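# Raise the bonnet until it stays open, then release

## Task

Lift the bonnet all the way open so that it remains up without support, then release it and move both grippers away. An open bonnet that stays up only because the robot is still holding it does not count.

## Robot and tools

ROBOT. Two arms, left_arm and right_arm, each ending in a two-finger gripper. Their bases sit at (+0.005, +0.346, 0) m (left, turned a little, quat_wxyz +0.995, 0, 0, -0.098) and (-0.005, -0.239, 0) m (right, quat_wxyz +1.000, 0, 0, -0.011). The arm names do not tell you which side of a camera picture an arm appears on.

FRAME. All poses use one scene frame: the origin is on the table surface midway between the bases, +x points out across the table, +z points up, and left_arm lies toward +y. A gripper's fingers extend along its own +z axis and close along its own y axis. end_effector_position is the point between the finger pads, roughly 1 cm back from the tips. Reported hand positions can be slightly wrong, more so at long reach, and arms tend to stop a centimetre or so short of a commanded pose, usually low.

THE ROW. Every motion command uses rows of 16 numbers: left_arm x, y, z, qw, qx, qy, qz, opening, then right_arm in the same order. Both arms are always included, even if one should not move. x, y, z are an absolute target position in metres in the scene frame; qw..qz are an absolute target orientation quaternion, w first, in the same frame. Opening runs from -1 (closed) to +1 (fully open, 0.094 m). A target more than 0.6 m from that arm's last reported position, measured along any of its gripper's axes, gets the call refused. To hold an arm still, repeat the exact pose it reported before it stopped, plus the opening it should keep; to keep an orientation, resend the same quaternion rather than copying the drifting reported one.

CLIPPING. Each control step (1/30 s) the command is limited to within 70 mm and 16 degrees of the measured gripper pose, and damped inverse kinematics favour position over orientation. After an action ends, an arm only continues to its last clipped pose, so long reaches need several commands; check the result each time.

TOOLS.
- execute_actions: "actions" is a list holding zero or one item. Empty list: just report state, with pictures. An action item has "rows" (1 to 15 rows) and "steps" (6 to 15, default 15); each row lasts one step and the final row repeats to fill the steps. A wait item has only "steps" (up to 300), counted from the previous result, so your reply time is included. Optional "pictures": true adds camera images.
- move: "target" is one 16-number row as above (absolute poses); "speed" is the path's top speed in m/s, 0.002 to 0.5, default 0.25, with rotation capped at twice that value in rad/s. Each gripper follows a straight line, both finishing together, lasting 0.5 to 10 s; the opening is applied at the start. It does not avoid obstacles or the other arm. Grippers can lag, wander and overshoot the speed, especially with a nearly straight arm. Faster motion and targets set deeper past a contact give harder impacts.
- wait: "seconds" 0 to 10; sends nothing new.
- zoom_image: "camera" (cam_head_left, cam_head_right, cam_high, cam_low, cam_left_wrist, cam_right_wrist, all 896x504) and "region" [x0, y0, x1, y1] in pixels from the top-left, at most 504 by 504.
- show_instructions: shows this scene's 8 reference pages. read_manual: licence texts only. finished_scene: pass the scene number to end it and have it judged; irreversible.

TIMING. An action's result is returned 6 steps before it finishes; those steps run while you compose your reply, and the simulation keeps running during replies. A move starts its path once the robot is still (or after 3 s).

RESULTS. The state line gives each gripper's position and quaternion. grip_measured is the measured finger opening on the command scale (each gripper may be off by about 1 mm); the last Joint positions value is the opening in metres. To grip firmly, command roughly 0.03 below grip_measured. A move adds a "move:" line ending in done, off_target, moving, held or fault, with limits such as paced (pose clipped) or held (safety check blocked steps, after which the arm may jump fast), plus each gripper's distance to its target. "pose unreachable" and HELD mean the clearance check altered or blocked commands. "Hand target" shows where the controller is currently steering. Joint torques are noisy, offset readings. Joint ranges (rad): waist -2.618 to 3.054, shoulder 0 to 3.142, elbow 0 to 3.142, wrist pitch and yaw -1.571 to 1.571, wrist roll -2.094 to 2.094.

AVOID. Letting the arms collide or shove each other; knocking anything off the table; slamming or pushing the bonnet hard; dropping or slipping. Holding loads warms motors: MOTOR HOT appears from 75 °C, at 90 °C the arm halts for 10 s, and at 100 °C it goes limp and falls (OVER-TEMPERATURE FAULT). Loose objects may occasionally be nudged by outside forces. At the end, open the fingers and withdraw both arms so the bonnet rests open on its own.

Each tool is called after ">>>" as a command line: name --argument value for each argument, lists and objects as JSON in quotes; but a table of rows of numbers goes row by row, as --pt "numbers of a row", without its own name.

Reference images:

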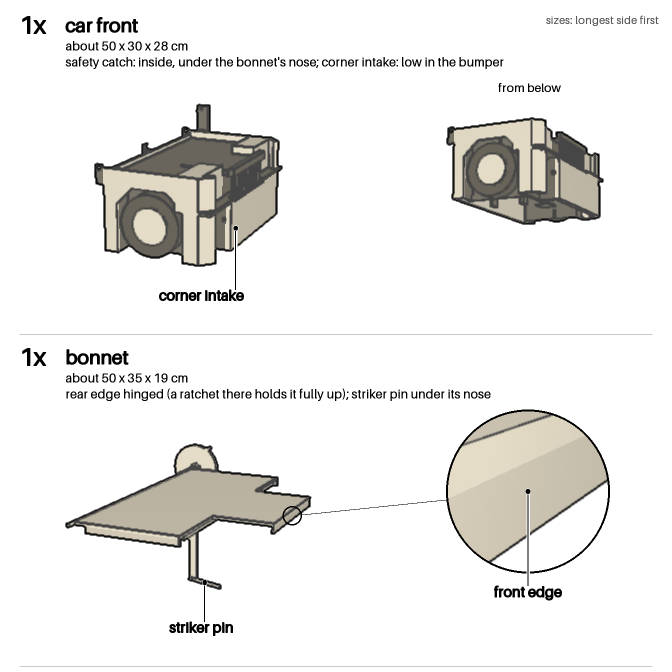

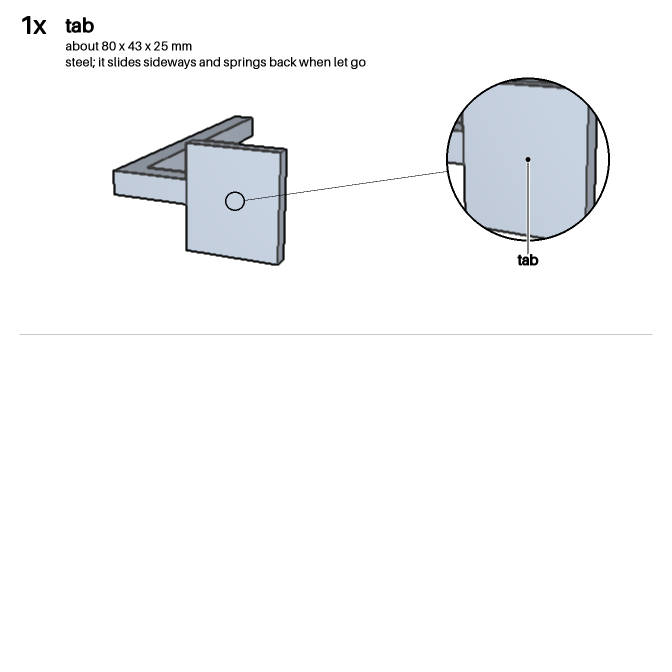

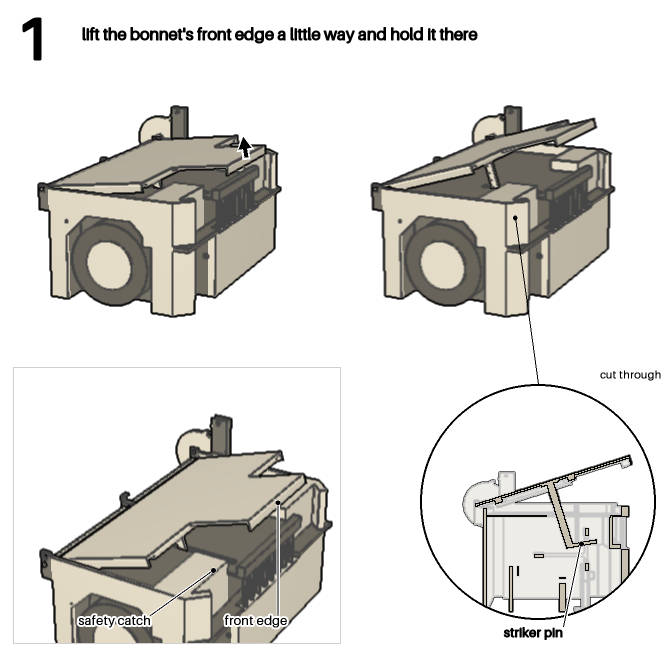

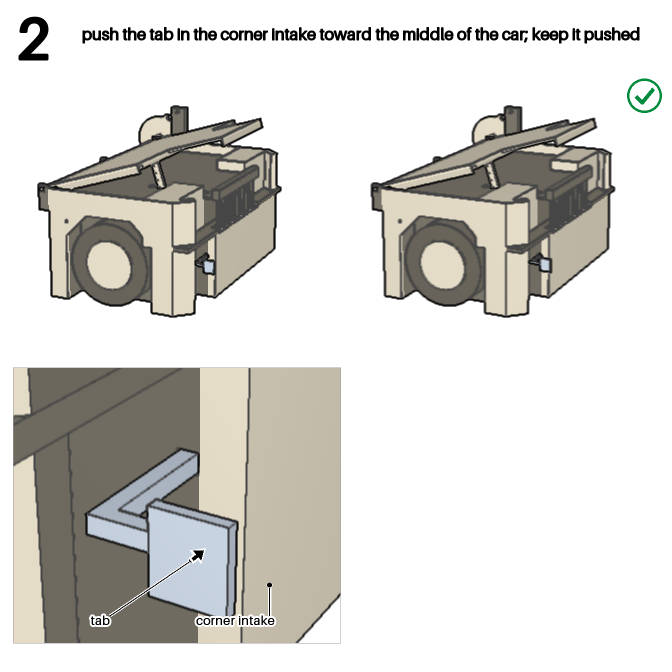

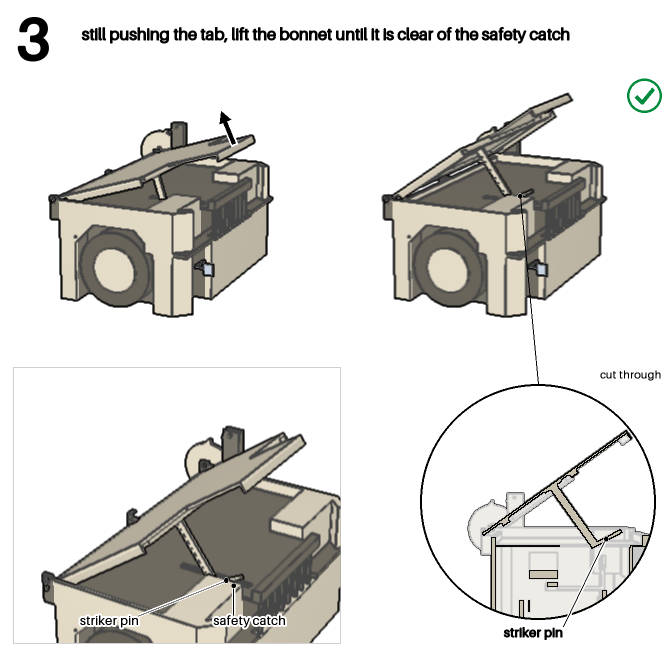

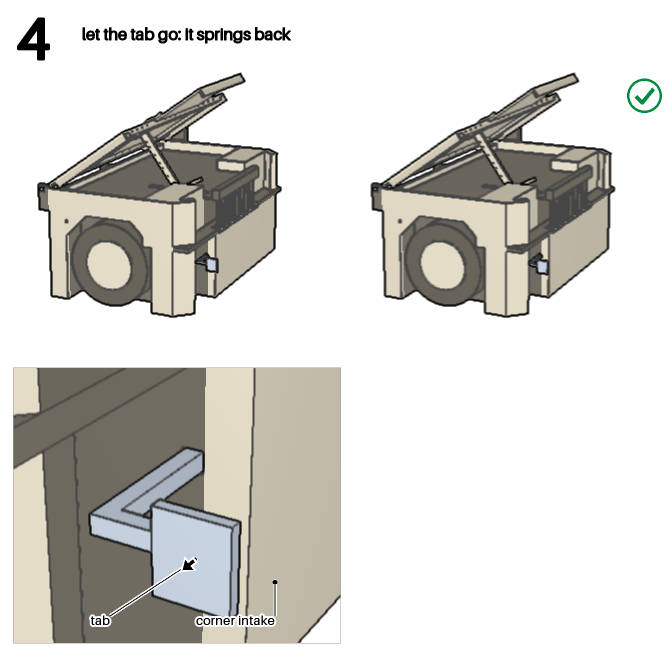

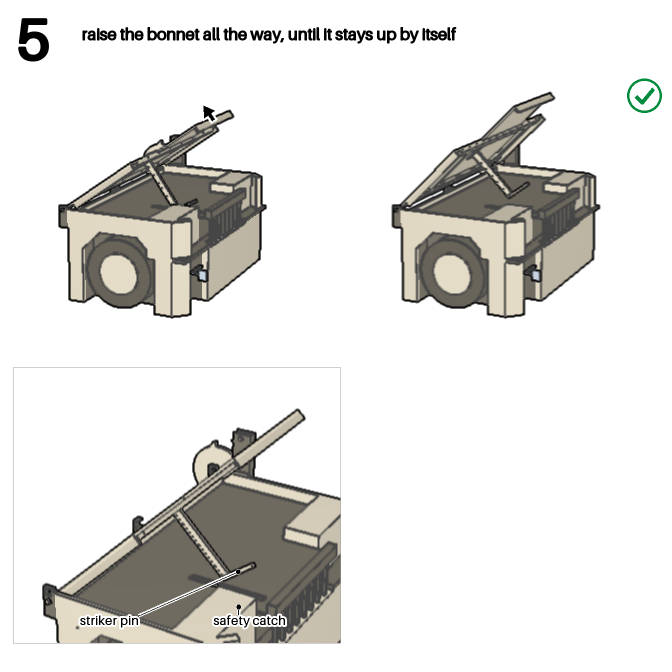

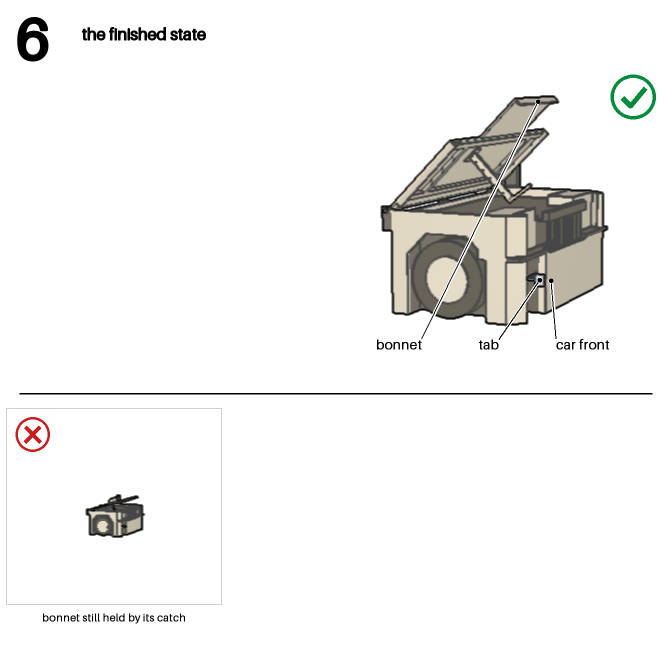

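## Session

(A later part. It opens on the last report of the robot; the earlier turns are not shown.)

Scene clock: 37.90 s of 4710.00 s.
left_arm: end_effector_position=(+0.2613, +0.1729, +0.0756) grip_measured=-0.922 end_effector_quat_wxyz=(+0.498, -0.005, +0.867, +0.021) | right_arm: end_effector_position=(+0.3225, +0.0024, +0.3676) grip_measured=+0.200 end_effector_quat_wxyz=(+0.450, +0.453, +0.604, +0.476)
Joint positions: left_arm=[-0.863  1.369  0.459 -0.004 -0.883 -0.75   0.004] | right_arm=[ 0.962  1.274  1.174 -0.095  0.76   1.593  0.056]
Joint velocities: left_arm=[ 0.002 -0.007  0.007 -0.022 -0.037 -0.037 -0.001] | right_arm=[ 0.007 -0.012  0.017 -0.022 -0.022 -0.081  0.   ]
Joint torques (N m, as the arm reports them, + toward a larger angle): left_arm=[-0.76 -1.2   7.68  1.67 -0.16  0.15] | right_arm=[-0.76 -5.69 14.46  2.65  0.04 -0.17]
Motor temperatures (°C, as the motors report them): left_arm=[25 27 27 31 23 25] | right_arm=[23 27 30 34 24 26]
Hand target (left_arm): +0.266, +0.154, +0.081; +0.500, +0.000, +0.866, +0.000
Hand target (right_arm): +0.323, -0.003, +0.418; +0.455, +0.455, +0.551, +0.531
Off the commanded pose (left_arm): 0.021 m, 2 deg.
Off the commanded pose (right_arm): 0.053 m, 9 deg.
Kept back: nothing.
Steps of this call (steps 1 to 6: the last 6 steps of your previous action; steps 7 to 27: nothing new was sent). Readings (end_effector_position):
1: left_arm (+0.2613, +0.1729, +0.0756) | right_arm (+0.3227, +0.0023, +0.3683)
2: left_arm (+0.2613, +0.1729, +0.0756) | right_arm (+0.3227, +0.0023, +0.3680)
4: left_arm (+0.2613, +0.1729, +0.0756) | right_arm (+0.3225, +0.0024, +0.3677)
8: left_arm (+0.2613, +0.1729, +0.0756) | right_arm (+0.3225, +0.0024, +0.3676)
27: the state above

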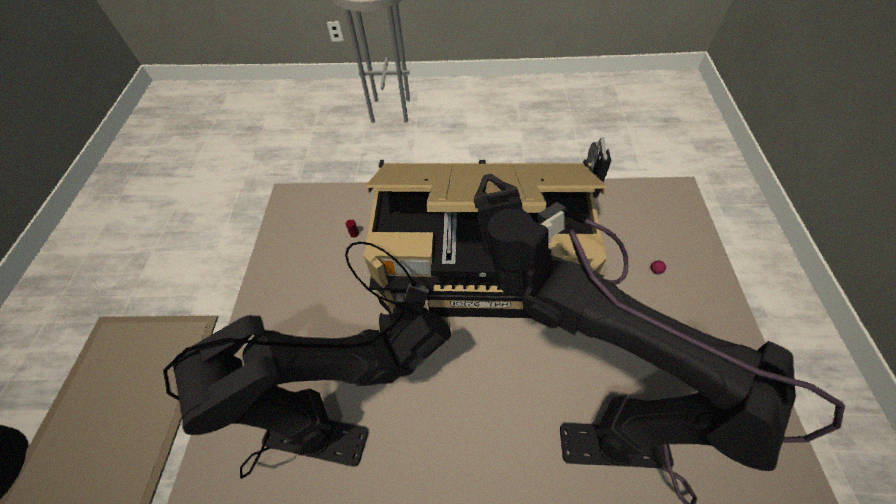

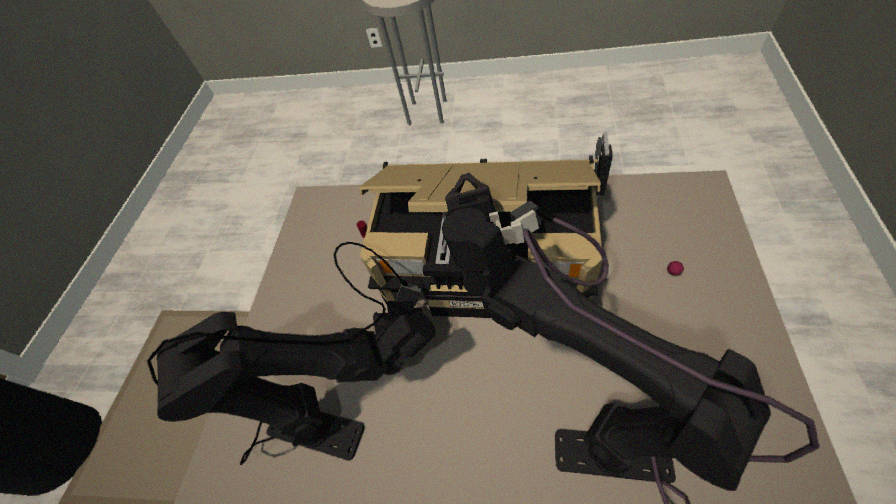

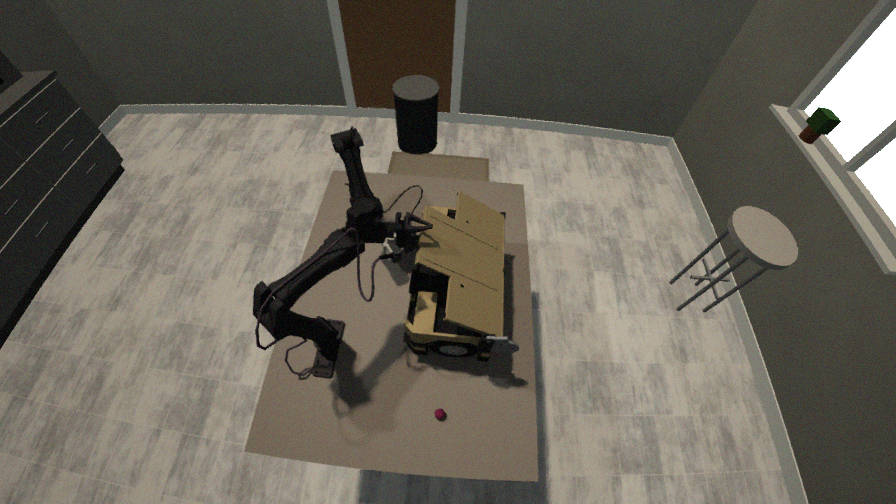

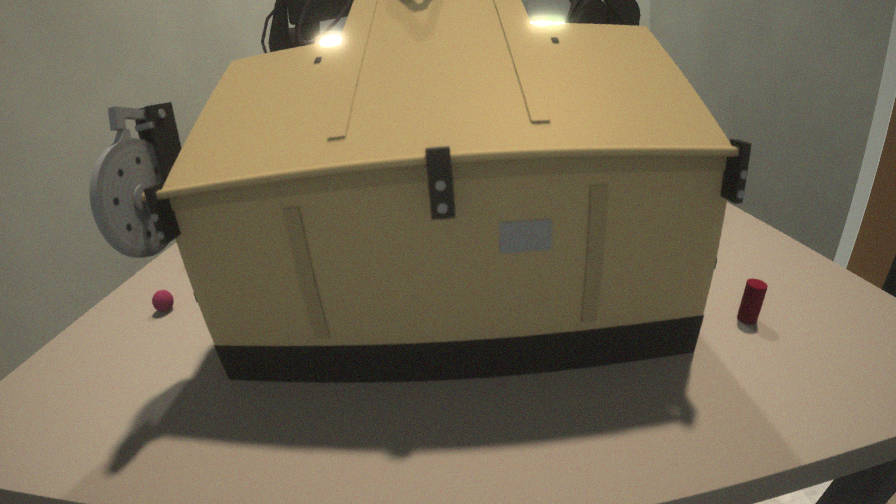

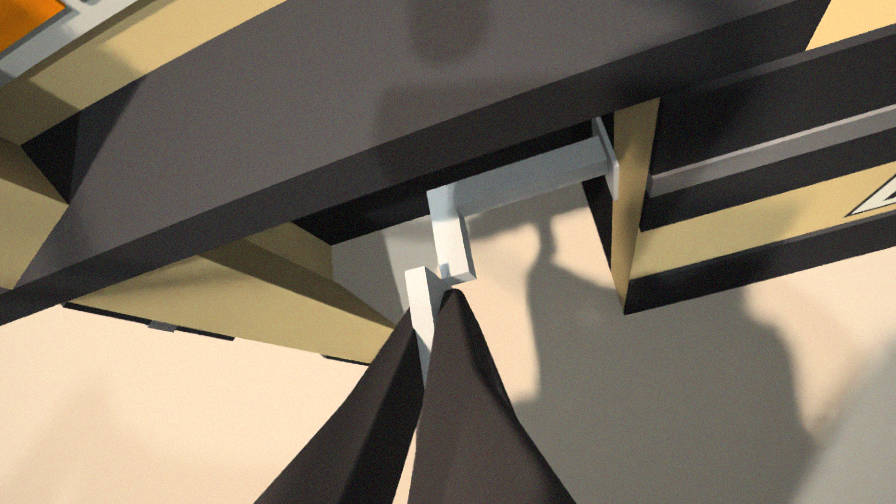

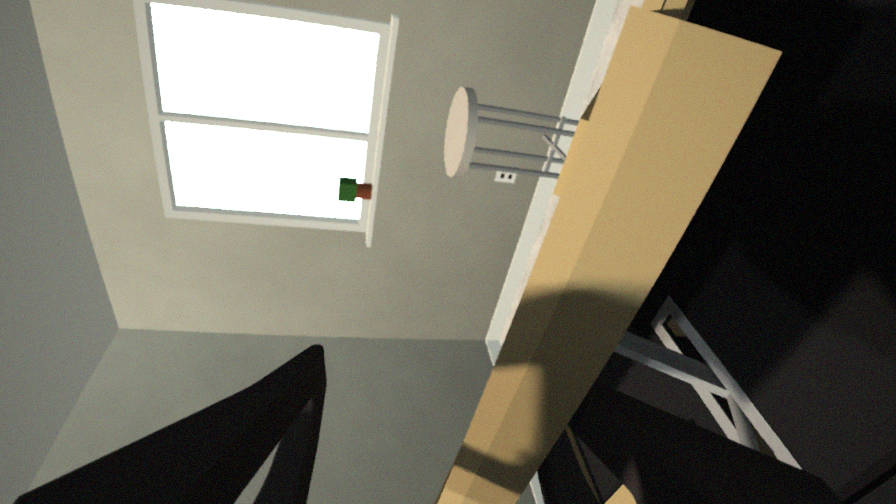

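>>> execute_actions --actions '[{"rows":[[0.267,0.153,0.08,0.5,0,0.866,0,-0.95, 0.342,0.0,0.44,0.454,0.454,0.55,0.53,0.2]]}]'

>>> execute_actions --actions '[{"rows":[[0.267,0.153,0.08,0.5,0,0.866,0,-0.95, 0.358,0.0,0.46,0.454,0.454,0.55,0.53,0.2]]}]'

>>> execute_actions --actions '[{"rows":[[0.265,0.18,0.08,0.5,0,0.866,0,-0.95, 0.375,0.0,0.478,0.454,0.454,0.55,0.53,0.2]]}]'

>>> wait --seconds 0.7

Scene clock: 38.50 s of 4710.00 s.
left_arm: end_effector_position=(+0.2613, +0.1729, +0.0756) grip_measured=-0.922 end_effector_quat_wxyz=(+0.498, -0.005, +0.867, +0.021) | right_arm: end_effector_position=(+0.3369, +0.0027, +0.3878) grip_measured=+0.200 end_effector_quat_wxyz=(+0.449, +0.455, +0.604, +0.476)
Joint positions: left_arm=[-0.863  1.369  0.459 -0.004 -0.883 -0.75   0.004] | right_arm=[ 0.919  1.32   1.289 -0.159  0.717  1.587  0.056]
Joint velocities: left_arm=[-0.012  0.007 -0.017 -0.007 -0.051 -0.051 -0.   ] | right_arm=[ 0.002  0.027  0.076 -0.139  0.022 -0.051  0.001]
Joint torques (N m, as the arm reports them, + toward a larger angle): left_arm=[-0.77 -1.21  7.65  1.66 -0.17  0.15] | right_arm=[-1.1  -5.91 14.18  2.79  0.   -0.15]
Motor temperatures (°C, as the motors report them): left_arm=[25 27 28 31 23 25] | right_arm=[23 27 30 34 24 26]
Steps of this call (steps 1 to 9: nothing new was sent; steps 10 to 18: the first 9 steps of this action). Readings (end_effector_position):
10: left_arm (+0.2613, +0.1729, +0.0756) | right_arm (+0.3235, +0.0024, +0.3683)
11: left_arm (+0.2613, +0.1729, +0.0756) | right_arm (+0.3261, +0.0030, +0.3706)
13: left_arm (+0.2613, +0.1729, +0.0756) | right_arm (+0.3314, +0.0027, +0.3794)
17: left_arm (+0.2613, +0.1729, +0.0756) | right_arm (+0.3366, +0.0028, +0.3875)
18: the state above

Scene clock: 39.00 s of 4710.00 s.
left_arm: end_effector_position=(+0.2613, +0.1729, +0.0756) grip_measured=-0.922 end_effector_quat_wxyz=(+0.498, -0.005, +0.867, +0.021) | right_arm: end_effector_position=(+0.3535, +0.0029, +0.4096) grip_measured=+0.200 end_effector_quat_wxyz=(+0.448, +0.457, +0.602, +0.478)
Joint positions: left_arm=[-0.863  1.369  0.459 -0.004 -0.883 -0.75   0.004] | right_arm=[ 0.874  1.38   1.42  -0.223  0.675  1.583  0.056]
Joint velocities: left_arm=[-0.022  0.002 -0.007 -0.022  0.066  0.007 -0.001] | right_arm=[-0.022  0.056  0.11  -0.007  0.007 -0.022 -0.   ]
Joint torques (N m, as the arm reports them, + toward a larger angle): left_arm=[-0.74 -1.2   7.65  1.67 -0.17  0.14] | right_arm=[-0.83 -5.99 13.75  2.79 -0.01 -0.13]
Motor temperatures (°C, as the motors report them): left_arm=[25 27 28 31 23 25] | right_arm=[23 27 30 34 24 26]
Off your previous action's commanded pose (left_arm): 0.021 m, 2 deg at its last step (step 6 of this call).
Off your previous action's commanded pose (right_arm): 0.053 m, 9 deg at its last step (step 6 of this call).
Steps of this call (steps 1 to 6: the last 6 steps of your previous action; steps 7 to 15: the first 9 steps of this action). Readings (end_effector_position):
7: left_arm (+0.2613, +0.1729, +0.0756) | right_arm (+0.3378, +0.0028, +0.3882)
8: left_arm (+0.2613, +0.1729, +0.0756) | right_arm (+0.3401, +0.0031, +0.3908)
10: left_arm (+0.2613, +0.1729, +0.0756) | right_arm (+0.3465, +0.0027, +0.3997)
14: left_arm (+0.2613, +0.1729, +0.0756) | right_arm (+0.3531, +0.0028, +0.4089)
15: the state above

Scene clock: 39.50 s of 4710.00 s.
left_arm: end_effector_position=(+0.2613, +0.1801, +0.0757) grip_measured=-0.922 end_effector_quat_wxyz=(+0.493, -0.001, +0.870, +0.008) | right_arm: end_effector_position=(+0.3690, +0.0032, +0.4270) grip_measured=+0.200 end_effector_quat_wxyz=(+0.445, +0.459, +0.604, +0.476)
Joint positions: left_arm=[-0.829  1.311  0.421  0.019 -0.834 -0.707  0.004] | right_arm=[ 0.834  1.442  1.551 -0.297  0.634  1.58   0.056]
Joint velocities: left_arm=[-0.002 -0.007 -0.007  0.007  0.037 -0.051 -0.001] | right_arm=[-0.002  0.002  0.071 -0.11  -0.007 -0.007  0.001]
Joint torques (N m, as the arm reports them, + toward a larger angle): left_arm=[ 1.27 -4.95  4.09  1.77 -0.28  0.31] | right_arm=[-1.58 -6.25 13.68  2.92  0.   -0.12]
Motor temperatures (°C, as the motors report them): left_arm=[25 27 28 31 23 25] | right_arm=[23 27 30 34 24 26]
Off your previous action's commanded pose (left_arm): 0.021 m, 2 deg at its last step (step 6 of this call).
Off your previous action's commanded pose (right_arm): 0.051 m, 9 deg at its last step (step 6 of this call).
Steps of this call (steps 1 to 6: the last 6 steps of your previous action; steps 7 to 15: the first 9 steps of this action). Readings (end_effector_position):
7: left_arm (+0.2613, +0.1737, +0.0758) | right_arm (+0.3548, +0.0029, +0.4105)
8: left_arm (+0.2613, +0.1755, +0.0758) | right_arm (+0.3573, +0.0030, +0.4133)
10: left_arm (+0.2613, +0.1807, +0.0757) | right_arm (+0.3646, +0.0026, +0.4218)
14: left_arm (+0.2613, +0.1804, +0.0756) | right_arm (+0.3689, +0.0032, +0.4270)
15: the state above

Scene clock: 40.40 s of 4710.00 s.
left_arm: end_effector_position=(+0.2613, +0.1798, +0.0757) grip_measured=-0.922 end_effector_quat_wxyz=(+0.493, -0.000, +0.870, +0.008) | right_arm: end_effector_position=(+0.3690, +0.0033, +0.4270) grip_measured=+0.200 end_effector_quat_wxyz=(+0.445, +0.459, +0.605, +0.474)
Joint positions: left_arm=[-0.829  1.311  0.42   0.022 -0.833 -0.704  0.004] | right_arm=[ 0.834  1.444  1.556 -0.304  0.634  1.58   0.056]
Joint velocities: left_arm=[-0.002 -0.007  0.012  0.022  0.022  0.022  0.   ] | right_arm=[-0.012 -0.007 -0.012  0.081 -0.022 -0.037 -0.001]
Joint torques (N m, as the arm reports them, + toward a larger angle): left_arm=[ 1.27 -4.81  4.05  1.79 -0.26  0.35] | right_arm=[-1.35 -6.26 13.55  2.86 -0.05 -0.12]
Motor temperatures (°C, as the motors report them): left_arm=[25 27 28 31 23 25] | right_arm=[23 27 30 34 24 26]
Hand target (left_arm): +0.265, +0.180, +0.080; +0.500, -0.000, +0.866, +0.000
Hand target (right_arm): +0.371, -0.003, +0.476; +0.455, +0.455, +0.552, +0.531
Off the commanded pose (left_arm): 0.006 m, 1 deg.
Off the commanded pose (right_arm): 0.052 m, 9 deg.
Kept back: nothing.
Steps of this call (steps 1 to 6: the last 6 steps of your previous action; steps 7 to 27: nothing new was sent). Readings (end_effector_position):
1: left_arm (+0.2613, +0.1801, +0.0756) | right_arm (+0.3690, +0.0033, +0.4269)
2: left_arm (+0.2613, +0.1799, +0.0757) | right_arm (+0.3690, +0.0033, +0.4269)
4: left_arm (+0.2613, +0.1799, +0.0757) | right_arm (+0.3690, +0.0033, +0.4269)
8: left_arm (+0.2613, +0.1799, +0.0757) | right_arm (+0.3690, +0.0033, +0.4270)
27: the state above

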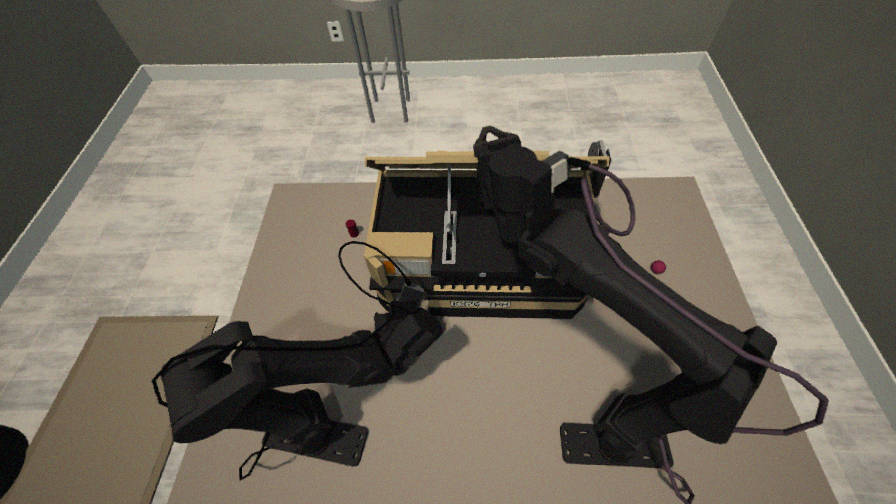

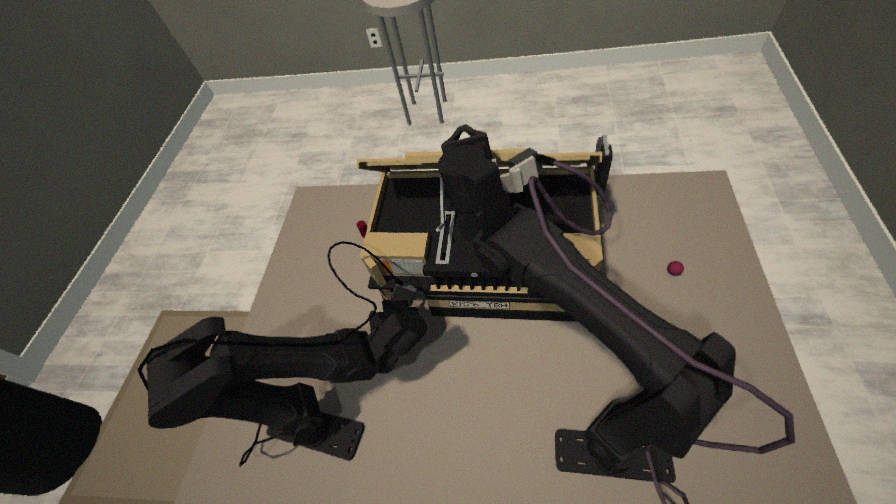

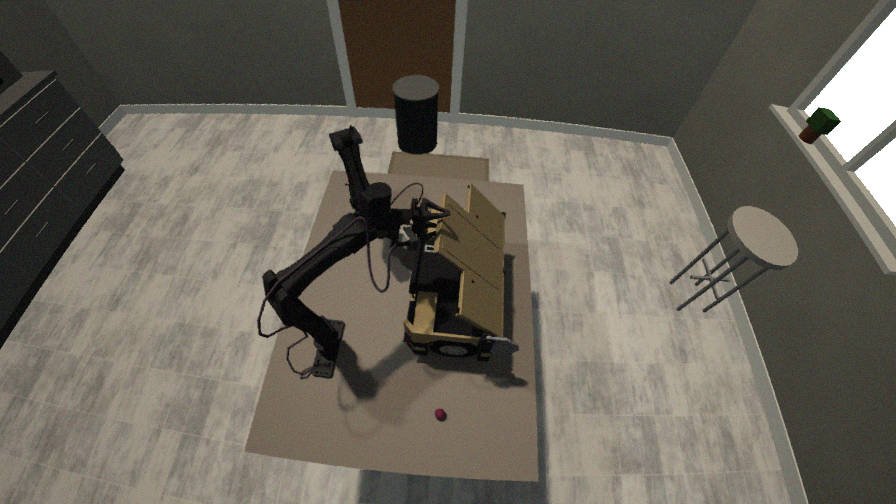

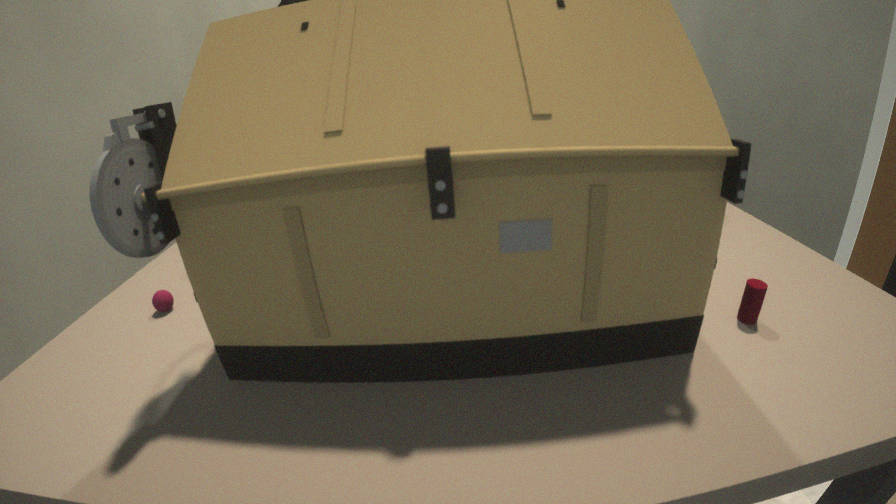

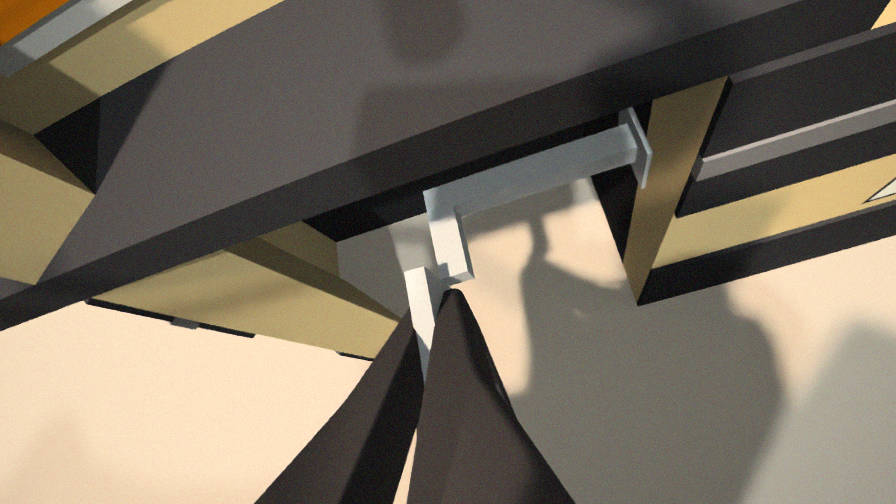

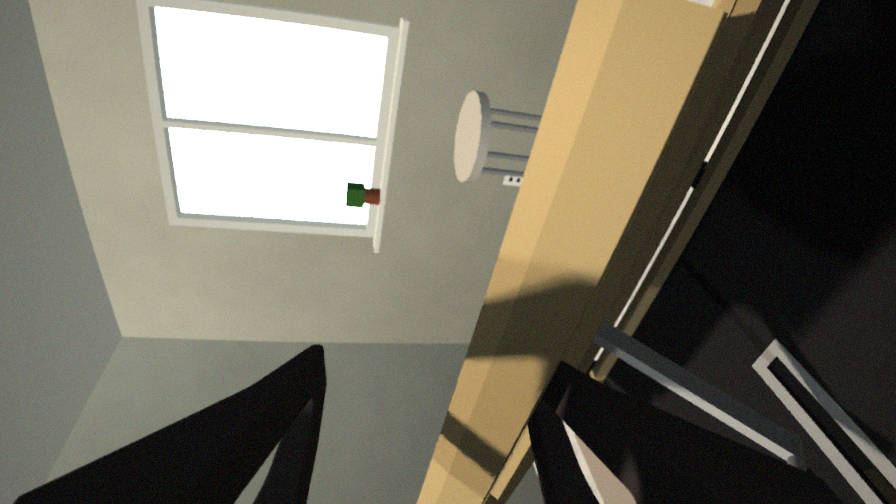

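The pawl has dropped behind the tooth. Ease off gently.

>>> execute_actions --actions '[{"rows":[[0.262,0.184,0.08,0.5,0,0.866,0,-0.3, 0.365,0.0,0.455,0.454,0.454,0.55,0.53,0.2]]}]'

>>> execute_actions --actions '[{"rows":[[0.24,0.184,0.085,0.5,0,0.866,0,-0.3, 0.355,0.0,0.432,0.454,0.454,0.55,0.53,0.2]]}]'

>>> execute_actions --actions '[{"rows":[[0.22,0.184,0.09,0.5,0,0.866,0,-0.3, 0.345,0.0,0.415,0.454,0.454,0.55,0.53,0.2]]}]'

>>> wait --seconds 0.6

Scene clock: 40.93 s of 4710.00 s.
left_arm: end_effector_position=(+0.2615, +0.1789, +0.0775) grip_measured=-0.303 end_effector_quat_wxyz=(+0.495, +0.004, +0.869, +0.002) | right_arm: end_effector_position=(+0.3659, +0.0029, +0.4233) grip_measured=+0.200 end_effector_quat_wxyz=(+0.446, +0.458, +0.597, +0.484)
Joint positions: left_arm=[-0.826  1.297  0.413  0.036 -0.822 -0.686  0.033] | right_arm=[ 0.84   1.419  1.498 -0.246  0.638  1.581  0.056]
Joint velocities: left_arm=[-0.012  0.007 -0.002  0.037 -0.051 -0.022  0.001] | right_arm=[-0.012 -0.002 -0.046  0.037 -0.037  0.007  0.001]
Joint torques (N m, as the arm reports them, + toward a larger angle): left_arm=[ 0.93 -5.56  3.49  1.58 -0.37  0.09] | right_arm=[-0.02 -7.6   8.49  2.87  0.1  -0.09]
Motor temperatures (°C, as the motors report them): left_arm=[25 27 28 31 23 25] | right_arm=[23 27 30 35 24 26]
Steps of this call (steps 1 to 7: nothing new was sent; steps 8 to 16: the first 9 steps of this action). Readings (end_effector_position):
8: left_arm (+0.2611, +0.1799, +0.0757) | right_arm (+0.3689, +0.0031, +0.4259)
9: left_arm (+0.2610, +0.1798, +0.0760) | right_arm (+0.3683, +0.0029, +0.4249)
11: left_arm (+0.2611, +0.1800, +0.0767) | right_arm (+0.3663, +0.0029, +0.4234)
15: left_arm (+0.2615, +0.1790, +0.0775) | right_arm (+0.3658, +0.0029, +0.4232)
16: the state above

Scene clock: 41.43 s of 4710.00 s.
left_arm: end_effector_position=(+0.2446, +0.1749, +0.0836) grip_measured=-0.303 end_effector_quat_wxyz=(+0.498, +0.009, +0.867, -0.010) | right_arm: end_effector_position=(+0.3583, +0.0045, +0.4146) grip_measured=+0.200 end_effector_quat_wxyz=(+0.447, +0.457, +0.578, +0.507)
Joint positions: left_arm=[-0.903  1.235  0.406 -0.051 -0.858 -0.752  0.033] | right_arm=[ 0.862  1.375  1.376 -0.111  0.657  1.584  0.056]
Joint velocities: left_arm=[ 0.012 -0.002 -0.017 -0.198 -0.037 -0.154 -0.   ] | right_arm=[ 0.002  0.002 -0.076  0.256 -0.051 -0.007  0.001]
Joint torques (N m, as the arm reports them, + toward a larger angle): left_arm=[-0.74 -5.    4.22  1.3  -0.56 -0.13] | right_arm=[ 0.3  -7.21  7.88  2.31  0.09 -0.13]
Motor temperatures (°C, as the motors report them): left_arm=[25 27 27 31 23 25] | right_arm=[23 27 30 35 24 26]
Off your previous action's commanded pose (left_arm): 0.006 m, 1 deg at its last step (step 6 of this call).
Off your previous action's commanded pose (right_arm): 0.031 m, 7 deg at its last step (step 6 of this call).
Steps of this call (steps 1 to 6: the last 6 steps of your previous action; steps 7 to 15: the first 9 steps of this action). Readings (end_effector_position):
7: left_arm (+0.2601, +0.1781, +0.0786) | right_arm (+0.3655, +0.0027, +0.4226)
8: left_arm (+0.2560, +0.1767, +0.0800) | right_arm (+0.3630, +0.0025, +0.4198)
10: left_arm (+0.2491, +0.1723, +0.0836) | right_arm (+0.3573, +0.0036, +0.4117)
14: left_arm (+0.2450, +0.1738, +0.0843) | right_arm (+0.3581, +0.0045, +0.4147)
15: the state above

Scene clock: 41.93 s of 4710.00 s.
left_arm: end_effector_position=(+0.2221, +0.1773, +0.0828) grip_measured=-0.303 end_effector_quat_wxyz=(+0.493, +0.016, +0.870, -0.007) | right_arm: end_effector_position=(+0.3501, +0.0030, +0.4099) grip_measured=+0.200 end_effector_quat_wxyz=(+0.450, +0.458, +0.560, +0.524)
Joint positions: left_arm=[-1.006  1.191  0.406 -0.207 -0.911 -0.876  0.033] | right_arm=[ 0.884  1.338  1.284 -0.005  0.685  1.584  0.056]
Joint velocities: left_arm=[-0.012  0.002 -0.002 -0.286 -0.022 -0.256 -0.   ] | right_arm=[ 0.002 -0.007  0.007  0.198  0.037 -0.051 -0.   ]
Joint torques (N m, as the arm reports them, + toward a larger angle): left_arm=[-0.76 -4.4   5.7   1.15 -0.63 -0.13] | right_arm=[ 0.67 -6.9   7.19  1.89  0.08 -0.1 ]
Motor temperatures (°C, as the motors report them): left_arm=[25 27 27 31 23 25] | right_arm=[23 27 30 35 24 26]
Off your previous action's commanded pose (left_arm): 0.007 m, 1 deg at its last step (step 6 of this call).
Off your previous action's commanded pose (right_arm): 0.019 m, 4 deg at its last step (step 6 of this call).
Steps of this call (steps 1 to 6: the last 6 steps of your previous action; steps 7 to 15: the first 9 steps of this action). Readings (end_effector_position):
7: left_arm (+0.2412, +0.1789, +0.0819) | right_arm (+0.3575, +0.0046, +0.4134)
8: left_arm (+0.2365, +0.1769, +0.0830) | right_arm (+0.3550, +0.0040, +0.4111)
10: left_arm (+0.2282, +0.1720, +0.0855) | right_arm (+0.3507, +0.0034, +0.4068)
14: left_arm (+0.2225, +0.1755, +0.0836) | right_arm (+0.3500, +0.0031, +0.4085)
15: the state above

Scene clock: 42.73 s of 4710.00 s.
left_arm: end_effector_position=(+0.2197, +0.1856, +0.0792) grip_measured=-0.303 end_effector_quat_wxyz=(+0.489, +0.009, +0.872, +0.007) | right_arm: end_effector_position=(+0.3504, +0.0022, +0.4161) grip_measured=+0.200 end_effector_quat_wxyz=(+0.453, +0.459, +0.548, +0.533)
Joint positions: left_arm=[-1.008  1.191  0.406 -0.259 -0.922 -0.916  0.033] | right_arm=[0.884 1.338 1.284 0.025 0.691 1.582 0.056]
Joint velocities: left_arm=[ 0.007 -0.012  0.002  0.022  0.007  0.11  -0.   ] | right_arm=[-0.022  0.002 -0.007 -0.022 -0.037 -0.037 -0.001]
Joint torques (N m, as the arm reports them, + toward a larger angle): left_arm=[-0.8  -4.23  5.96  1.06 -0.65 -0.15] | right_arm=[ 0.66 -6.96  7.13  1.9   0.07 -0.12]
Motor temperatures (°C, as the motors report them): left_arm=[25 27 27 31 23 25] | right_arm=[23 27 30 34 24 26]
Hand target (left_arm): +0.221, +0.184, +0.089; +0.500, +0.000, +0.866, +0.000
Hand target (right_arm): +0.345, +0.000, +0.415; +0.456, +0.454, +0.551, +0.531
Off the commanded pose (left_arm): 0.011 m, 2 deg.
Off the commanded pose (right_arm): 0.006 m, 1 deg.
Kept back: nothing.
Steps of this call (steps 1 to 6: the last 6 steps of your previous action; steps 7 to 24: nothing new was sent). Readings (end_effector_position):
1: left_arm (+0.2217, +0.1788, +0.0822) | right_arm (+0.3502, +0.0028, +0.4112)
2: left_arm (+0.2213, +0.1801, +0.0816) | right_arm (+0.3502, +0.0027, +0.4123)
4: left_arm (+0.2208, +0.1820, +0.0808) | right_arm (+0.3503, +0.0025, +0.4137)
8: left_arm (+0.2201, +0.1841, +0.0798) | right_arm (+0.3504, +0.0023, +0.4152)
24: the state above

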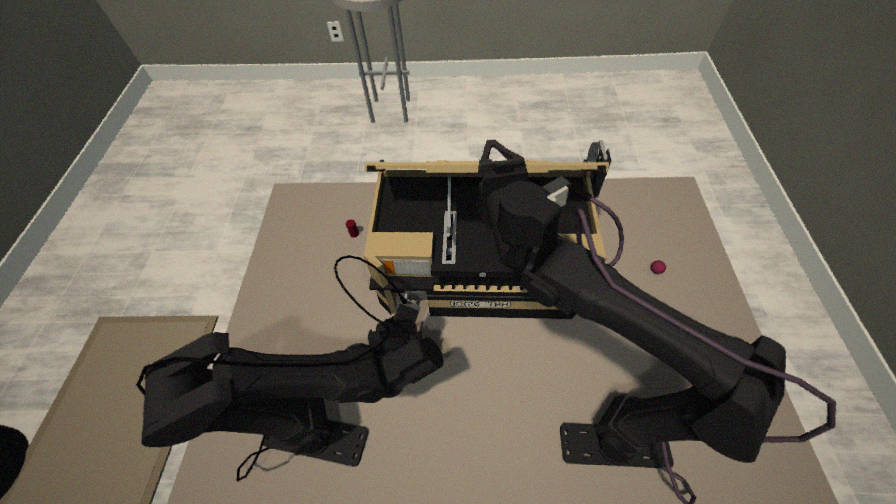

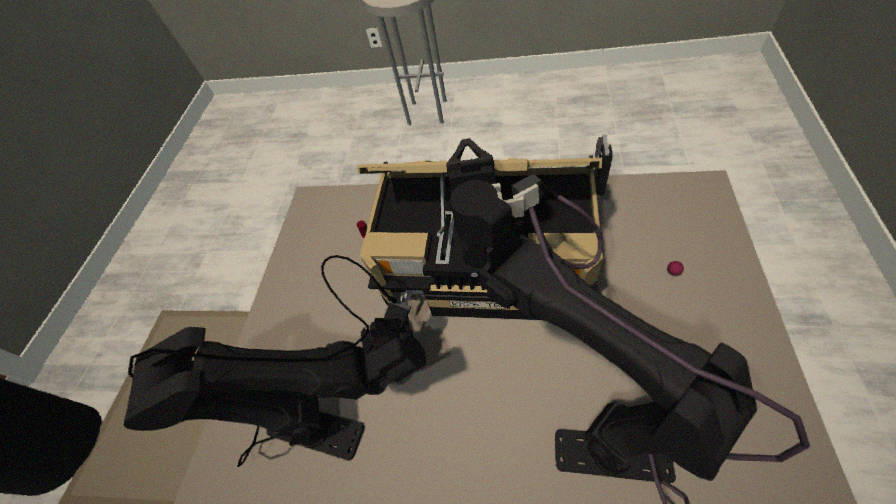

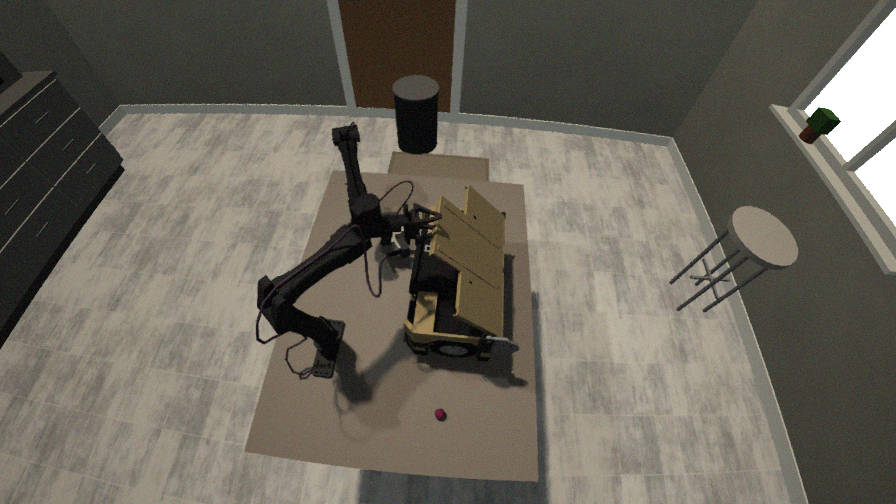

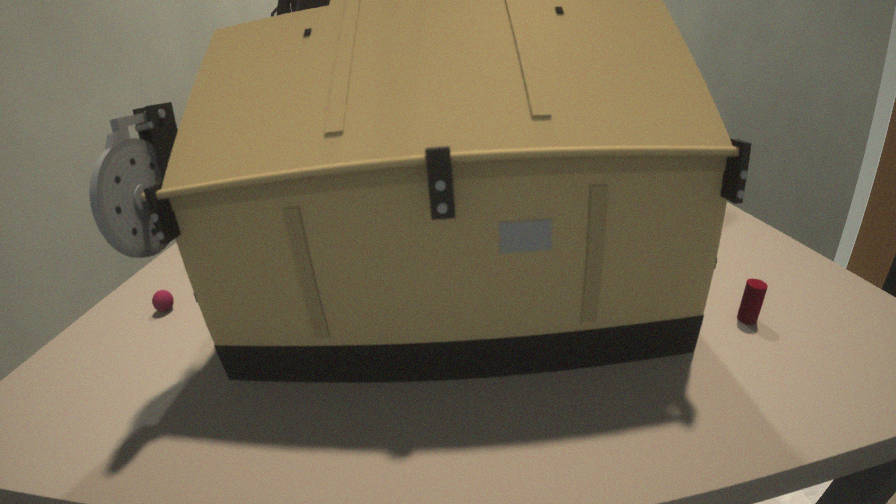

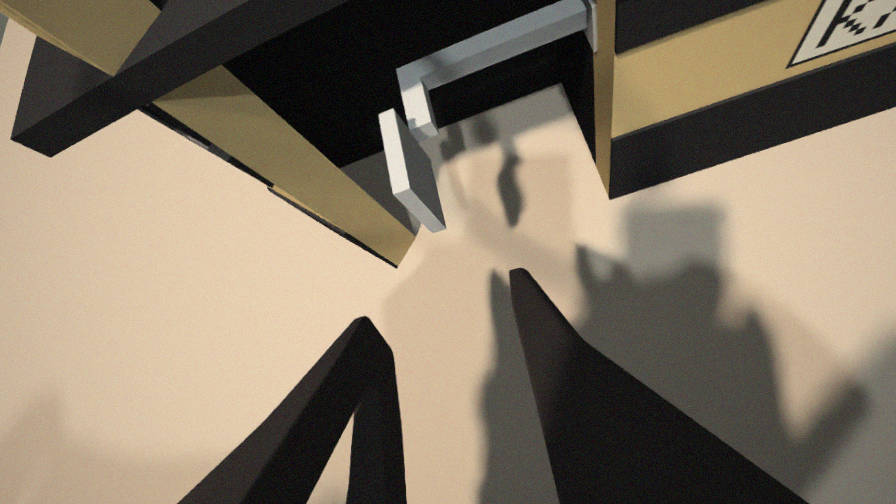

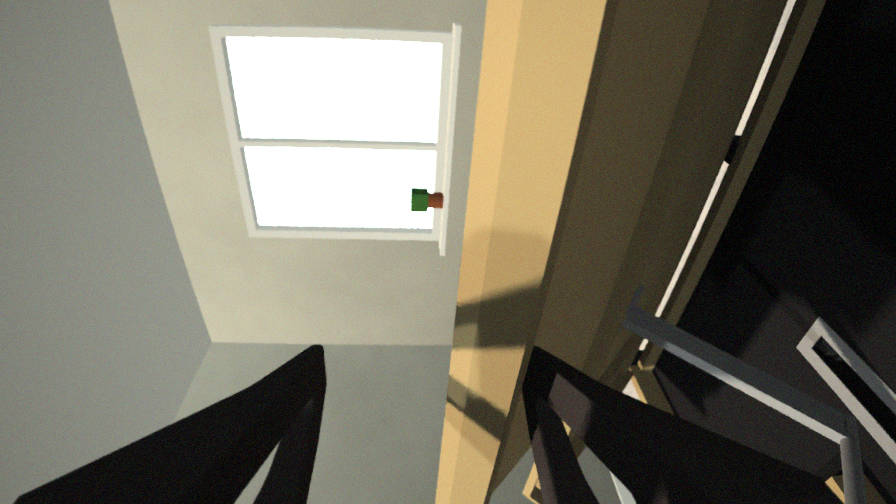

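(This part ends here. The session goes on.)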